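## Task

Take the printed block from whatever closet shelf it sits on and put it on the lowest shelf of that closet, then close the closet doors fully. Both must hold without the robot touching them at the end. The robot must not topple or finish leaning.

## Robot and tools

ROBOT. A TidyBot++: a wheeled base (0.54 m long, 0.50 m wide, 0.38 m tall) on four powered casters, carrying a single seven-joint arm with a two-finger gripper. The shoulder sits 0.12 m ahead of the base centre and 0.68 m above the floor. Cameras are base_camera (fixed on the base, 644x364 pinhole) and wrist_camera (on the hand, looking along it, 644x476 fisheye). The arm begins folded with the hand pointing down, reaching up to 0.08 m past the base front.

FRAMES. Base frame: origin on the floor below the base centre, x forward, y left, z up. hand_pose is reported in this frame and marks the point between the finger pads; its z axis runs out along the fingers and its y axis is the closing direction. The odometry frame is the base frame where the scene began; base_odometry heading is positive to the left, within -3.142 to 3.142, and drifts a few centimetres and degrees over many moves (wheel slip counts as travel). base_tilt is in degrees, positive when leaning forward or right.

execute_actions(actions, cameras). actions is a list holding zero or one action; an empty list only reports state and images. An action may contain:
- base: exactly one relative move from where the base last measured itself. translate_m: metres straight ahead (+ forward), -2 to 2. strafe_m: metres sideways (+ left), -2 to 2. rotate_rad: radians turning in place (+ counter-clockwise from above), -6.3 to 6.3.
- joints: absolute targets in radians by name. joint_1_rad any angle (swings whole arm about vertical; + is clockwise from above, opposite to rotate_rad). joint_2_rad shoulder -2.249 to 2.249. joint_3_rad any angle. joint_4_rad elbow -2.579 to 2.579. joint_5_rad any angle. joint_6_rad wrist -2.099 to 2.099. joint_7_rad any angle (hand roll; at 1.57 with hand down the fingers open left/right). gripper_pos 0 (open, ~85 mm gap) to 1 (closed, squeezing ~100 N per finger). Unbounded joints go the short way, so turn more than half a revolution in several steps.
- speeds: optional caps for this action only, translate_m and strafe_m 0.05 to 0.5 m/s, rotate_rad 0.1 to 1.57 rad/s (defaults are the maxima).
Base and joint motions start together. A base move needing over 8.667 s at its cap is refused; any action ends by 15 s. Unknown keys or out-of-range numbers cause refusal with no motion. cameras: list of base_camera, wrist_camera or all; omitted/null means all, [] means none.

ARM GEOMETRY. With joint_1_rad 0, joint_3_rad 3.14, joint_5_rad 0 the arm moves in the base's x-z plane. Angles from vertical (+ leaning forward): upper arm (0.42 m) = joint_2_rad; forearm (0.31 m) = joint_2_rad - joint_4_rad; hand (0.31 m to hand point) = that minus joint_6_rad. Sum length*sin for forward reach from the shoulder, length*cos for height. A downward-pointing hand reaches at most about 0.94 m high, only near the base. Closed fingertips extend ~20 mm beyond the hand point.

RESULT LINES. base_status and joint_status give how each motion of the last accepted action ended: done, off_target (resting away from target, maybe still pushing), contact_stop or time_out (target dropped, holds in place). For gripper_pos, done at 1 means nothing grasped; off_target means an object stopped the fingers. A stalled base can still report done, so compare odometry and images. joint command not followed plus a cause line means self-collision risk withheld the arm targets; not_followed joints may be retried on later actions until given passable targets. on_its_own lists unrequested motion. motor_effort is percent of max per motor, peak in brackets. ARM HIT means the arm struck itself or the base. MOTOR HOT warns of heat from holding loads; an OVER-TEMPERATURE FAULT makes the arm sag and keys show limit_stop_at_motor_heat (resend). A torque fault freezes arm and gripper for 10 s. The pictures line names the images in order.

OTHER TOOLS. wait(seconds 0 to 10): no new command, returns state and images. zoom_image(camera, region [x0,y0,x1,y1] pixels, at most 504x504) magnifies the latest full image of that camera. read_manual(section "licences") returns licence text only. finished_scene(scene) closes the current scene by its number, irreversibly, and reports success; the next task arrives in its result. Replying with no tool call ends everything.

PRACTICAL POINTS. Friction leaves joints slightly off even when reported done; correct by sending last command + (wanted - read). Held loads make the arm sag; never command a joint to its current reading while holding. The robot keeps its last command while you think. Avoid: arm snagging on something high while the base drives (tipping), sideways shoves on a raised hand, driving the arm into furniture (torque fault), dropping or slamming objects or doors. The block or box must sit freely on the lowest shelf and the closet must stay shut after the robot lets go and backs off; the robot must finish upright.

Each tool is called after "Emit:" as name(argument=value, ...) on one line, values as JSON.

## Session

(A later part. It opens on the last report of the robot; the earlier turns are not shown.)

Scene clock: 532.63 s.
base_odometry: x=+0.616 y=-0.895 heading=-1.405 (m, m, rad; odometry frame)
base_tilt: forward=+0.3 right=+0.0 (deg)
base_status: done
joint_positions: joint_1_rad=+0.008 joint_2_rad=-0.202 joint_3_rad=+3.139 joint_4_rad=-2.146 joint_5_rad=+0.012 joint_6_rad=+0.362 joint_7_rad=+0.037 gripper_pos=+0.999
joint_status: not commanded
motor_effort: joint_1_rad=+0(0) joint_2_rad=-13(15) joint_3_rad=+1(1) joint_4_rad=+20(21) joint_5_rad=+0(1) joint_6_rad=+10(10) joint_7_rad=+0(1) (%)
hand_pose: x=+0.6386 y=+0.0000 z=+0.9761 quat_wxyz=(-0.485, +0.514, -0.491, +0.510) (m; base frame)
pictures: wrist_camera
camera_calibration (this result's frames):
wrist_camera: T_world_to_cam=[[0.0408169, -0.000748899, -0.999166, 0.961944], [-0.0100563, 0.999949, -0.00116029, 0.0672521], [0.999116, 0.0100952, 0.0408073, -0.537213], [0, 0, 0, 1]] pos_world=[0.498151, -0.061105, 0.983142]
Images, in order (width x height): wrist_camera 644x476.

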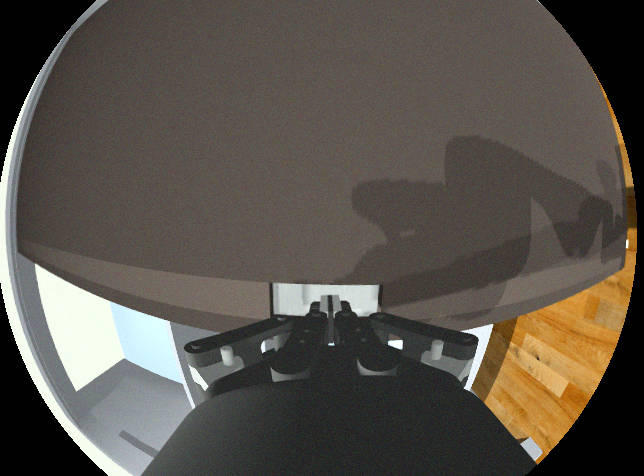

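Emit:
execute_actions(actions=[{"base":{"translate_m":0.03},"speeds":{"translate_m":0.05}}], cameras=["wrist_camera"])

Emit:
zoom_image(camera="wrist_camera", region=[260, 270, 410, 340])

Scene clock: 538.47 s.
base_odometry: x=+0.621 y=-0.924 heading=-1.405 (m, m, rad; odometry frame)
base_tilt: forward=+0.2 right=+0.0 (deg)
base_status: done
joint_positions: joint_1_rad=+0.008 joint_2_rad=-0.227 joint_3_rad=+3.139 joint_4_rad=-2.164 joint_5_rad=+0.012 joint_6_rad=+0.360 joint_7_rad=+0.037 gripper_pos=+0.999
joint_status: not commanded
motor_effort: joint_1_rad=+0(1) joint_2_rad=-7(14) joint_3_rad=+1(1) joint_4_rad=+22(25) joint_5_rad=-1(0) joint_6_rad=+9(11) joint_7_rad=+0(0) (%)
hand_pose: x=+0.6292 y=+0.0000 z=+0.9773 quat_wxyz=(-0.486, +0.513, -0.489, +0.511) (m; base frame)
pictures: wrist_camera
camera_calibration (this result's frames):
wrist_camera: T_world_to_cam=[[0.045386, -0.000835009, -0.998969, 0.960442], [-0.0100543, 0.999949, -0.00129262, 0.0672145], [0.998919, 0.0101026, 0.0453753, -0.532235], [0, 0, 0, 1]] pos_world=[0.488745, -0.0610321, 0.983689]
Images, in order (width x height): wrist_camera 644x476.

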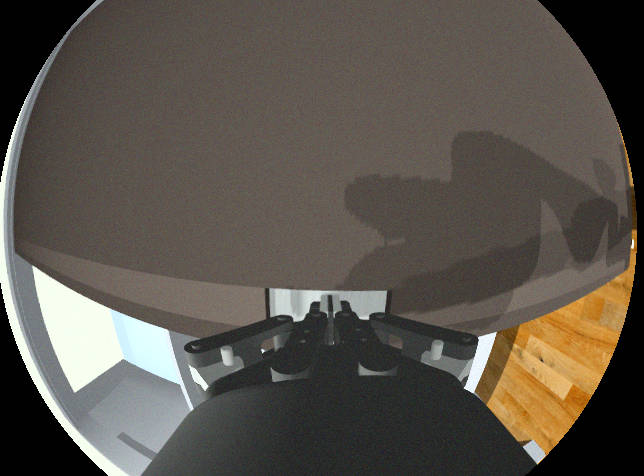

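Region (260, 270, 410, 340) of wrist_camera's 644x476 image, scaled by 3.360; it fills the top 235 rows of this view, and the rest is white.

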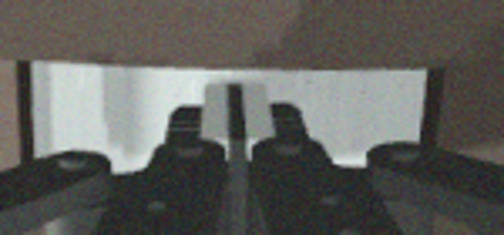

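In the recess with light compression. Pull left.

Emit:
execute_actions(actions=[{"base":{"strafe_m":0.25},"speeds":{"strafe_m":0.07}}])

Scene clock: 545.17 s.
base_odometry: x=+0.867 y=-0.883 heading=-1.405 (m, m, rad; odometry frame)
base_tilt: forward=+0.2 right=+0.0 (deg)
base_status: done
joint_positions: joint_1_rad=+0.012 joint_2_rad=-0.224 joint_3_rad=+3.151 joint_4_rad=-2.164 joint_5_rad=+0.012 joint_6_rad=+0.360 joint_7_rad=+0.037 gripper_pos=+0.999
joint_status: not commanded
motor_effort: joint_1_rad=+1(6) joint_2_rad=-12(13) joint_3_rad=+1(6) joint_4_rad=+20(21) joint_5_rad=-1(1) joint_6_rad=+10(10) joint_7_rad=-1(0) (%)
hand_pose: x=+0.6300 y=-0.0091 z=+0.9762 quat_wxyz=(-0.482, +0.509, -0.495, +0.514) (m; base frame)
pictures: base_camera, wrist_camera
camera_calibration (this result's frames):
wrist_camera: T_world_to_cam=[[0.0432399, 0.00112746, -0.999064, 0.960792], [0.00629401, 0.999979, 0.0014009, 0.0634274], [0.999045, -0.00634869, 0.0432319, -0.530954], [0, 0, 0, 1]] pos_world=[0.488503, -0.0678802, 0.982758]
Images, in order (width x height): base_camera 644x364, wrist_camera 644x476.

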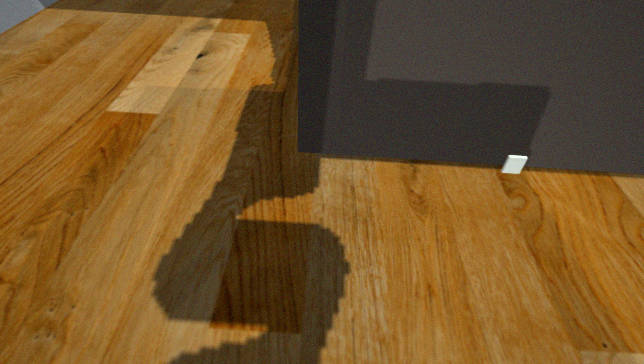

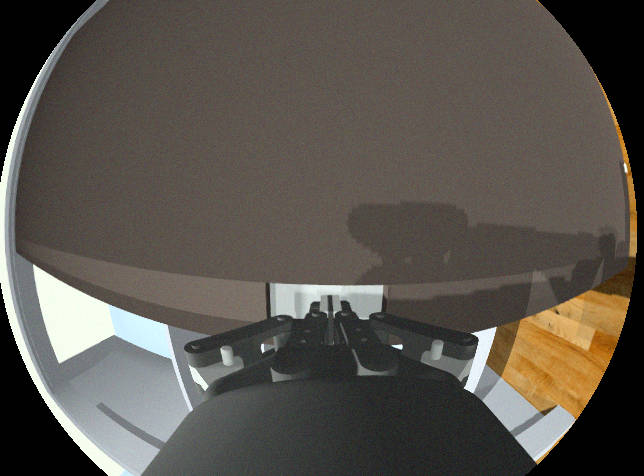

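Emit:
execute_actions(actions=[{"base":{"translate_m":0.008},"speeds":{"translate_m":0.05}}], cameras=[])

Emit:
execute_actions(actions=[{"base":{"strafe_m":0.28},"speeds":{"strafe_m":0.08}}])

Scene clock: 549.03 s.
base_odometry: x=+0.869 y=-0.891 heading=-1.405 (m, m, rad; odometry frame)
base_tilt: forward=+0.2 right=+0.0 (deg)
base_status: done
joint_positions: joint_1_rad=+0.012 joint_2_rad=-0.221 joint_3_rad=+3.151 joint_4_rad=-2.164 joint_5_rad=+0.012 joint_6_rad=+0.360 joint_7_rad=+0.037 gripper_pos=+0.999
joint_status: not commanded
motor_effort: joint_1_rad=+0(0) joint_2_rad=-12(14) joint_3_rad=+1(1) joint_4_rad=+20(21) joint_5_rad=-1(1) joint_6_rad=+10(11) joint_7_rad=-1(0) (%)
hand_pose: x=+0.6310 y=-0.0091 z=+0.9744 quat_wxyz=(-0.481, +0.510, -0.496, +0.513) (m; base frame)
pictures: none
No camera images: the call's "cameras" was empty. Leave "cameras" out to get every camera's image.

Scene clock: 553.13 s.
base_odometry: x=+1.145 y=-0.845 heading=-1.405 (m, m, rad; odometry frame)
base_tilt: forward=+0.3 right=-0.1 (deg)
base_status: done
joint_positions: joint_1_rad=+0.013 joint_2_rad=-0.221 joint_3_rad=+3.152 joint_4_rad=-2.164 joint_5_rad=+0.012 joint_6_rad=+0.360 joint_7_rad=+0.037 gripper_pos=+0.999
joint_status: not commanded
motor_effort: joint_1_rad=+0(7) joint_2_rad=-13(13) joint_3_rad=+1(8) joint_4_rad=+20(21) joint_5_rad=+0(2) joint_6_rad=+10(10) joint_7_rad=+0(0) (%)
hand_pose: x=+0.6310 y=-0.0100 z=+0.9744 quat_wxyz=(-0.481, +0.510, -0.496, +0.513) (m; base frame)
pictures: base_camera, wrist_camera
camera_calibration (this result's frames):
wrist_camera: T_world_to_cam=[[0.0396155, 0.00124694, -0.999214, 0.961334], [0.00801914, 0.999967, 0.00156581, 0.0631099], [0.999183, -0.00807487, 0.0396042, -0.528512], [0, 0, 0, 1]] pos_world=[0.489491, -0.0685742, 0.981411]
Images, in order (width x height): base_camera 644x364, wrist_camera 644x476.

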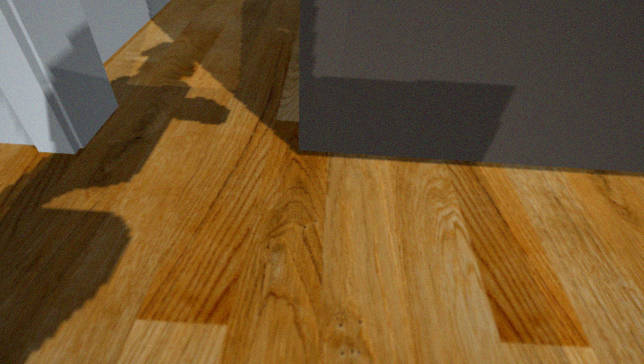

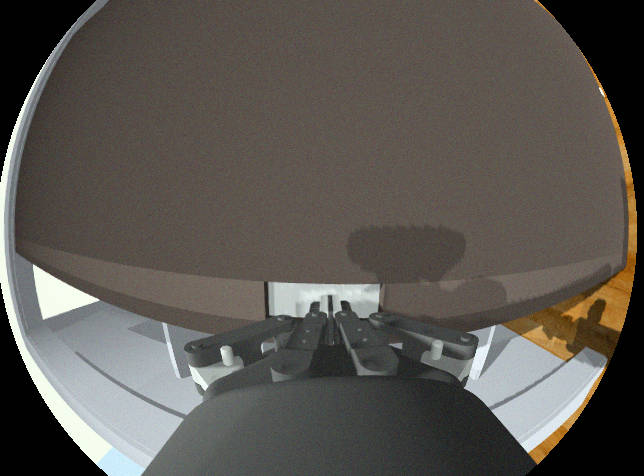

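Emit:
execute_actions(actions=[{"base":{"translate_m":0.012},"speeds":{"translate_m":0.05}}], cameras=[])

Emit:
execute_actions(actions=[{"base":{"strafe_m":0.25},"speeds":{"strafe_m":0.08}}])

Scene clock: 560.03 s.
base_odometry: x=+1.147 y=-0.857 heading=-1.405 (m, m, rad; odometry frame)
base_tilt: forward=+0.2 right=+0.0 (deg)
base_status: done
joint_positions: joint_1_rad=+0.013 joint_2_rad=-0.221 joint_3_rad=+3.152 joint_4_rad=-2.164 joint_5_rad=+0.012 joint_6_rad=+0.360 joint_7_rad=+0.037 gripper_pos=+0.999
joint_status: not commanded
motor_effort: joint_1_rad=+0(1) joint_2_rad=-12(14) joint_3_rad=+0(1) joint_4_rad=+20(22) joint_5_rad=-1(1) joint_6_rad=+9(11) joint_7_rad=+0(0) (%)
hand_pose: x=+0.6309 y=-0.0100 z=+0.9745 quat_wxyz=(-0.481, +0.510, -0.496, +0.513) (m; base frame)
pictures: none
No camera images: the call's "cameras" was empty. Leave "cameras" out to get every camera's image.

Scene clock: 563.77 s.
base_odometry: x=+1.394 y=-0.815 heading=-1.405 (m, m, rad; odometry frame)
base_tilt: forward=+0.2 right=-0.1 (deg)
base_status: done
joint_positions: joint_1_rad=+0.013 joint_2_rad=-0.221 joint_3_rad=+3.152 joint_4_rad=-2.164 joint_5_rad=+0.012 joint_6_rad=+0.360 joint_7_rad=+0.037 gripper_pos=+0.999
joint_status: not commanded
motor_effort: joint_1_rad=+0(6) joint_2_rad=-12(13) joint_3_rad=+1(7) joint_4_rad=+20(21) joint_5_rad=+0(2) joint_6_rad=+9(10) joint_7_rad=+0(0) (%)
hand_pose: x=+0.6309 y=-0.0100 z=+0.9745 quat_wxyz=(-0.481, +0.510, -0.496, +0.513) (m; base frame)
pictures: base_camera, wrist_camera
camera_calibration (this result's frames):
wrist_camera: T_world_to_cam=[[0.0398764, 0.00123721, -0.999204, 0.961323], [0.0079356, 0.999967, 0.00155485, 0.0631266], [0.999173, -0.00799128, 0.0398653, -0.528653], [0, 0, 0, 1]] pos_world=[0.48938, -0.0685385, 0.981534]
Images, in order (width x height): base_camera 644x364, wrist_camera 644x476.

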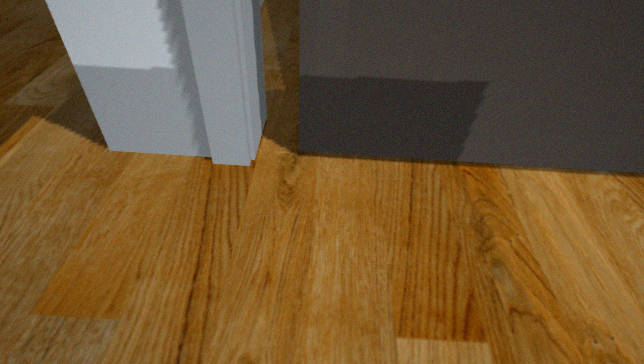

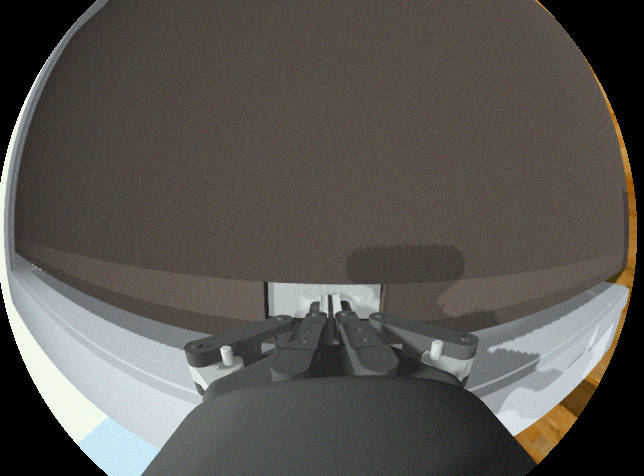

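Emit:
execute_actions(actions=[{"base":{"translate_m":0.008},"speeds":{"translate_m":0.05}}], cameras=[])

Emit:
execute_actions(actions=[{"base":{"strafe_m":0.075},"speeds":{"strafe_m":0.05}}])

Scene clock: 566.90 s.
base_odometry: x=+1.395 y=-0.823 heading=-1.405 (m, m, rad; odometry frame)
base_tilt: forward=+0.2 right=+0.0 (deg)
base_status: done
joint_positions: joint_1_rad=+0.013 joint_2_rad=-0.218 joint_3_rad=+3.152 joint_4_rad=-2.164 joint_5_rad=+0.012 joint_6_rad=+0.360 joint_7_rad=+0.037 gripper_pos=+0.999
joint_status: not commanded
motor_effort: joint_1_rad=+0(0) joint_2_rad=-13(14) joint_3_rad=+0(1) joint_4_rad=+20(22) joint_5_rad=-1(1) joint_6_rad=+9(11) joint_7_rad=+0(0) (%)
hand_pose: x=+0.6317 y=-0.0100 z=+0.9732 quat_wxyz=(-0.480, +0.510, -0.497, +0.512) (m; base frame)
pictures: none
No camera images: the call's "cameras" was empty. Leave "cameras" out to get every camera's image.

Scene clock: 568.97 s.
base_odometry: x=+1.469 y=-0.811 heading=-1.405 (m, m, rad; odometry frame)
base_tilt: forward=+0.2 right=+0.0 (deg)
base_status: done
joint_positions: joint_1_rad=+0.020 joint_2_rad=-0.218 joint_3_rad=+3.163 joint_4_rad=-2.164 joint_5_rad=+0.012 joint_6_rad=+0.360 joint_7_rad=+0.037 gripper_pos=+0.999
joint_status: not commanded
motor_effort: joint_1_rad=-4(8) joint_2_rad=-13(13) joint_3_rad=-4(8) joint_4_rad=+20(20) joint_5_rad=+1(2) joint_6_rad=+9(10) joint_7_rad=-1(0) (%)
hand_pose: x=+0.6316 y=-0.0196 z=+0.9732 quat_wxyz=(-0.476, +0.505, -0.502, +0.516) (m; base frame)
pictures: base_camera, wrist_camera
camera_calibration (this result's frames):
wrist_camera: T_world_to_cam=[[0.03732, 0.00309393, -0.999299, 0.961719], [0.0254242, 0.999669, 0.00404457, 0.0592978], [0.99898, -0.0255573, 0.037229, -0.526966], [0, 0, 0, 1]] pos_world=[0.489029, -0.0757214, 0.980423]
Images, in order (width x height): base_camera 644x364, wrist_camera 644x476.

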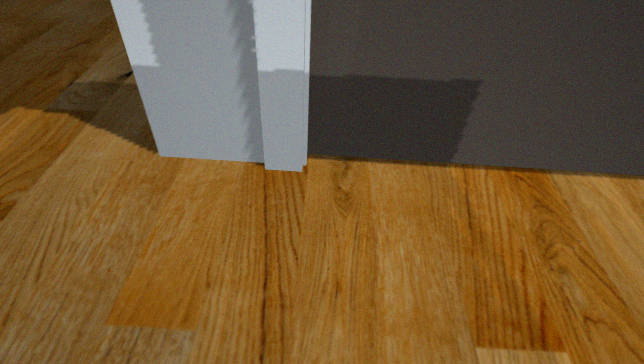

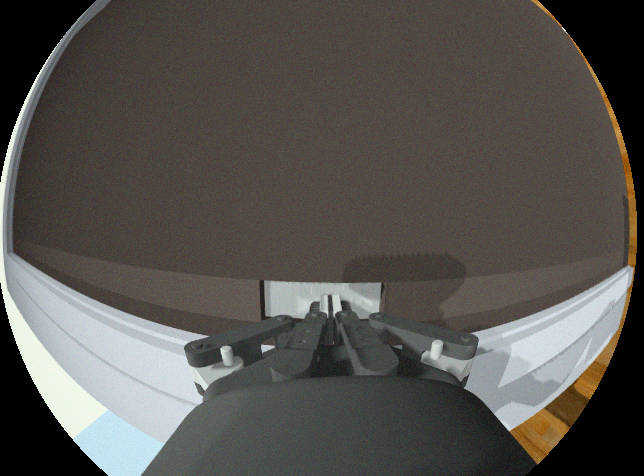

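Emit:
execute_actions(actions=[{"base":{"strafe_m":0.03},"speeds":{"strafe_m":0.05}}])

Scene clock: 572.23 s.
base_odometry: x=+1.499 y=-0.806 heading=-1.405 (m, m, rad; odometry frame)
base_tilt: forward=+0.2 right=+0.0 (deg)
base_status: done
joint_positions: joint_1_rad=+0.044 joint_2_rad=-0.218 joint_3_rad=+3.192 joint_4_rad=-2.164 joint_5_rad=+0.012 joint_6_rad=+0.360 joint_7_rad=+0.037 gripper_pos=+0.999
joint_status: not commanded
motor_effort: joint_1_rad=-9(11) joint_2_rad=-13(14) joint_3_rad=-10(12) joint_4_rad=+20(20) joint_5_rad=+3(3) joint_6_rad=+10(10) joint_7_rad=-1(0) (%)
hand_pose: x=+0.6301 y=-0.0482 z=+0.9731 quat_wxyz=(-0.464, +0.490, -0.516, +0.527) (m; base frame)
pictures: base_camera, wrist_camera
camera_calibration (this result's frames):
wrist_camera: T_world_to_cam=[[0.037818, 0.00762811, -0.999256, 0.961692], [0.0776795, 0.996923, 0.0105502, 0.0485498], [0.996261, -0.0780207, 0.0371091, -0.526897], [0, 0, 0, 1]] pos_world=[0.484786, -0.0968451, 0.980016]
Images, in order (width x height): base_camera 644x364, wrist_camera 644x476.

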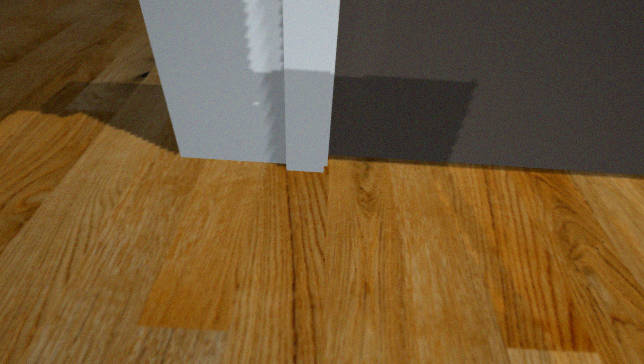

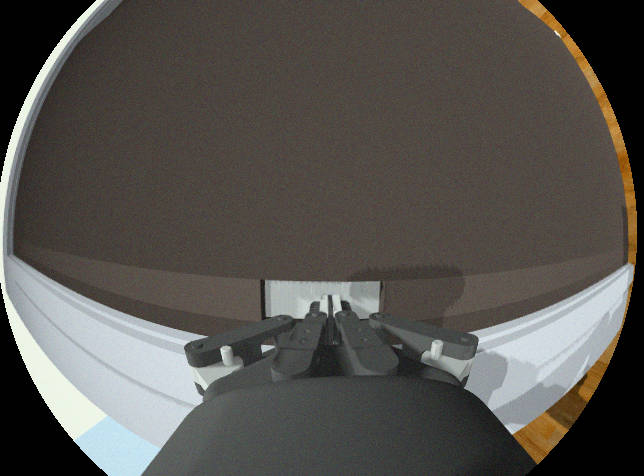

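Emit:
execute_actions(actions=[{"base":{"strafe_m":-0.045},"speeds":{"strafe_m":0.08}}], cameras=[])

Emit:
execute_actions(actions=[{"base":{"translate_m":-0.3}}], cameras=[])

Emit:
execute_actions(actions=[{"base":{"strafe_m":-1.55},"joints":{"joint_1_rad":0,"joint_3_rad":3.14,"joint_7_rad":1.57}}])

Scene clock: 576.50 s.
base_odometry: x=+1.454 y=-0.814 heading=-1.405 (m, m, rad; odometry frame)
base_tilt: forward=+0.3 right=+0.0 (deg)
base_status: done
joint_positions: joint_1_rad=+0.013 joint_2_rad=-0.218 joint_3_rad=+3.151 joint_4_rad=-2.164 joint_5_rad=+0.012 joint_6_rad=+0.360 joint_7_rad=+0.037 gripper_pos=+0.999
joint_status: not commanded
motor_effort: joint_1_rad=+0(8) joint_2_rad=-13(14) joint_3_rad=+1(9) joint_4_rad=+20(21) joint_5_rad=-1(2) joint_6_rad=+10(10) joint_7_rad=-1(0) (%)
hand_pose: x=+0.6317 y=-0.0089 z=+0.9732 quat_wxyz=(-0.480, +0.511, -0.496, +0.512) (m; base frame)
pictures: none
No camera images: the call's "cameras" was empty. Leave "cameras" out to get every camera's image.

Scene clock: 578.43 s.
base_odometry: x=+1.405 y=-0.518 heading=-1.405 (m, m, rad; odometry frame)
base_tilt: forward=+0.2 right=+0.0 (deg)
base_status: done
joint_positions: joint_1_rad=+0.013 joint_2_rad=-0.218 joint_3_rad=+3.151 joint_4_rad=-2.164 joint_5_rad=+0.012 joint_6_rad=+0.360 joint_7_rad=+0.037 gripper_pos=+0.999
joint_status: not commanded
motor_effort: joint_1_rad=+0(1) joint_2_rad=-12(16) joint_3_rad=+1(1) joint_4_rad=+20(21) joint_5_rad=-1(0) joint_6_rad=+10(10) joint_7_rad=+0(0) (%)
hand_pose: x=+0.6318 y=-0.0089 z=+0.9729 quat_wxyz=(-0.480, +0.511, -0.496, +0.512) (m; base frame)
pictures: none
No camera images: the call's "cameras" was empty. Leave "cameras" out to get every camera's image.

Scene clock: 582.90 s.
base_odometry: x=-0.124 y=-0.772 heading=-1.406 (m, m, rad; odometry frame)
base_tilt: forward=+0.2 right=+0.0 (deg)
base_status: done
joint_positions: joint_1_rad=+0.011 joint_2_rad=-0.218 joint_3_rad=+3.148 joint_4_rad=-2.164 joint_5_rad=+0.012 joint_6_rad=+0.360 joint_7_rad=+1.552 gripper_pos=+0.999
joint_status: all done
motor_effort: joint_1_rad=+0(2) joint_2_rad=-12(13) joint_3_rad=+0(2) joint_4_rad=+20(20) joint_5_rad=-1(0) joint_6_rad=+10(10) joint_7_rad=+0(0) (%)
hand_pose: x=+0.6318 y=-0.0066 z=+0.9729 quat_wxyz=(+0.001, +0.712, -0.008, +0.702) (m; base frame)
pictures: base_camera, wrist_camera
camera_calibration (this result's frames):
wrist_camera: T_world_to_cam=[[0.0375293, -0.997587, -0.0584106, 0.0392325], [-0.0253101, 0.0574842, -0.998026, 1.04703], [0.998975, 0.0389335, -0.0230917, -0.467784], [0, 0, 0, 1]] pos_world=[0.492333, -0.00283716, 1.03645]
Images, in order (width x height): base_camera 644x364, wrist_camera 644x476.

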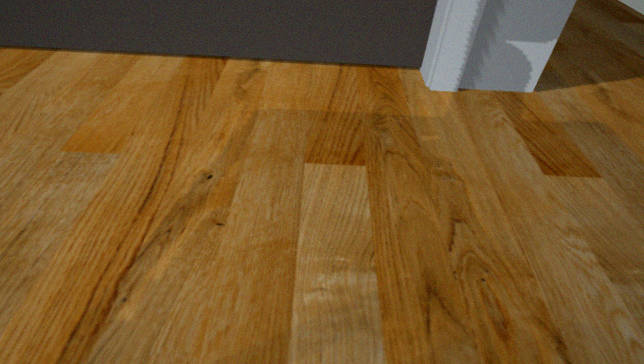

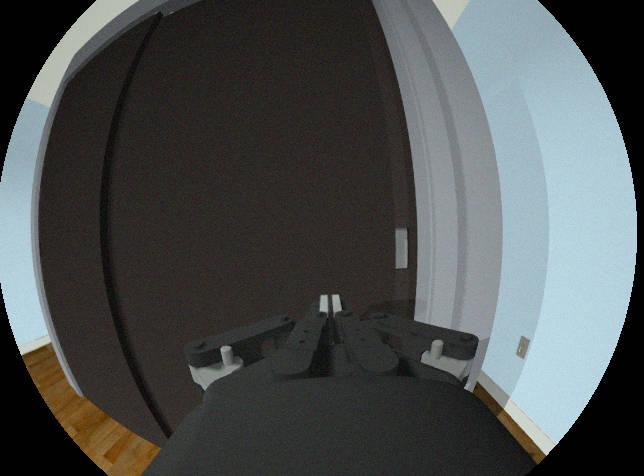

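Emit:
zoom_image(camera="wrist_camera", region=[380, 200, 440, 290])

Emit:
zoom_image(camera="base_camera", region=[380, 20, 500, 100])

Region (380, 200, 440, 290) of wrist_camera's 644x476 image, scaled by 5.600.

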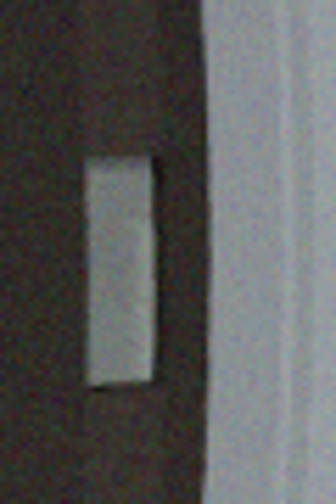

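Region (380, 20, 500, 100) of base_camera's 644x364 image, scaled by 4.200.

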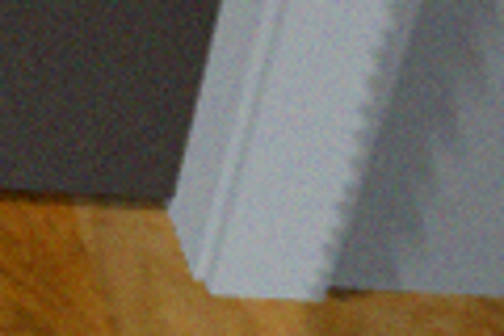

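Emit:
execute_actions(actions=[])

Scene clock: 598.23 s.
base_odometry: x=-0.124 y=-0.772 heading=-1.406 (m, m, rad; odometry frame)
base_tilt: forward=+0.2 right=+0.0 (deg)
base_status: done
joint_positions: joint_1_rad=+0.011 joint_2_rad=-0.218 joint_3_rad=+3.148 joint_4_rad=-2.164 joint_5_rad=+0.012 joint_6_rad=+0.360 joint_7_rad=+1.552 gripper_pos=+0.999
joint_status: all done
motor_effort: joint_1_rad=+0(2) joint_2_rad=-12(13) joint_3_rad=+1(2) joint_4_rad=+19(20) joint_5_rad=-1(0) joint_6_rad=+10(10) joint_7_rad=+0(0) (%)
hand_pose: x=+0.6318 y=-0.0066 z=+0.9729 quat_wxyz=(+0.001, +0.712, -0.008, +0.702) (m; base frame)
pictures: base_camera, wrist_camera
camera_calibration (this result's frames):
wrist_camera: T_world_to_cam=[[0.0375292, -0.997587, -0.0584107, 0.0392326], [-0.0253103, 0.0574842, -0.998026, 1.04703], [0.998975, 0.0389335, -0.0230919, -0.467784], [0, 0, 0, 1]] pos_world=[0.492333, -0.00283719, 1.03645]
Images, in order (width x height): base_camera 644x364, wrist_camera 644x476.

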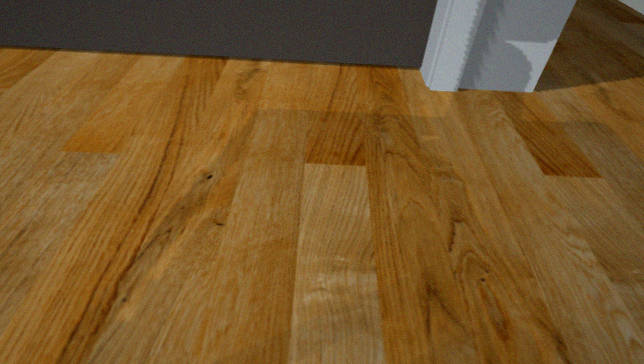

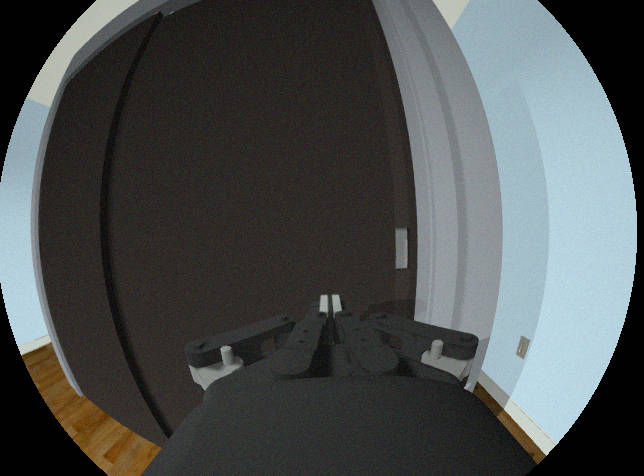

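Emit:
finished_scene(scene=1)

The scene is finished: the task was done.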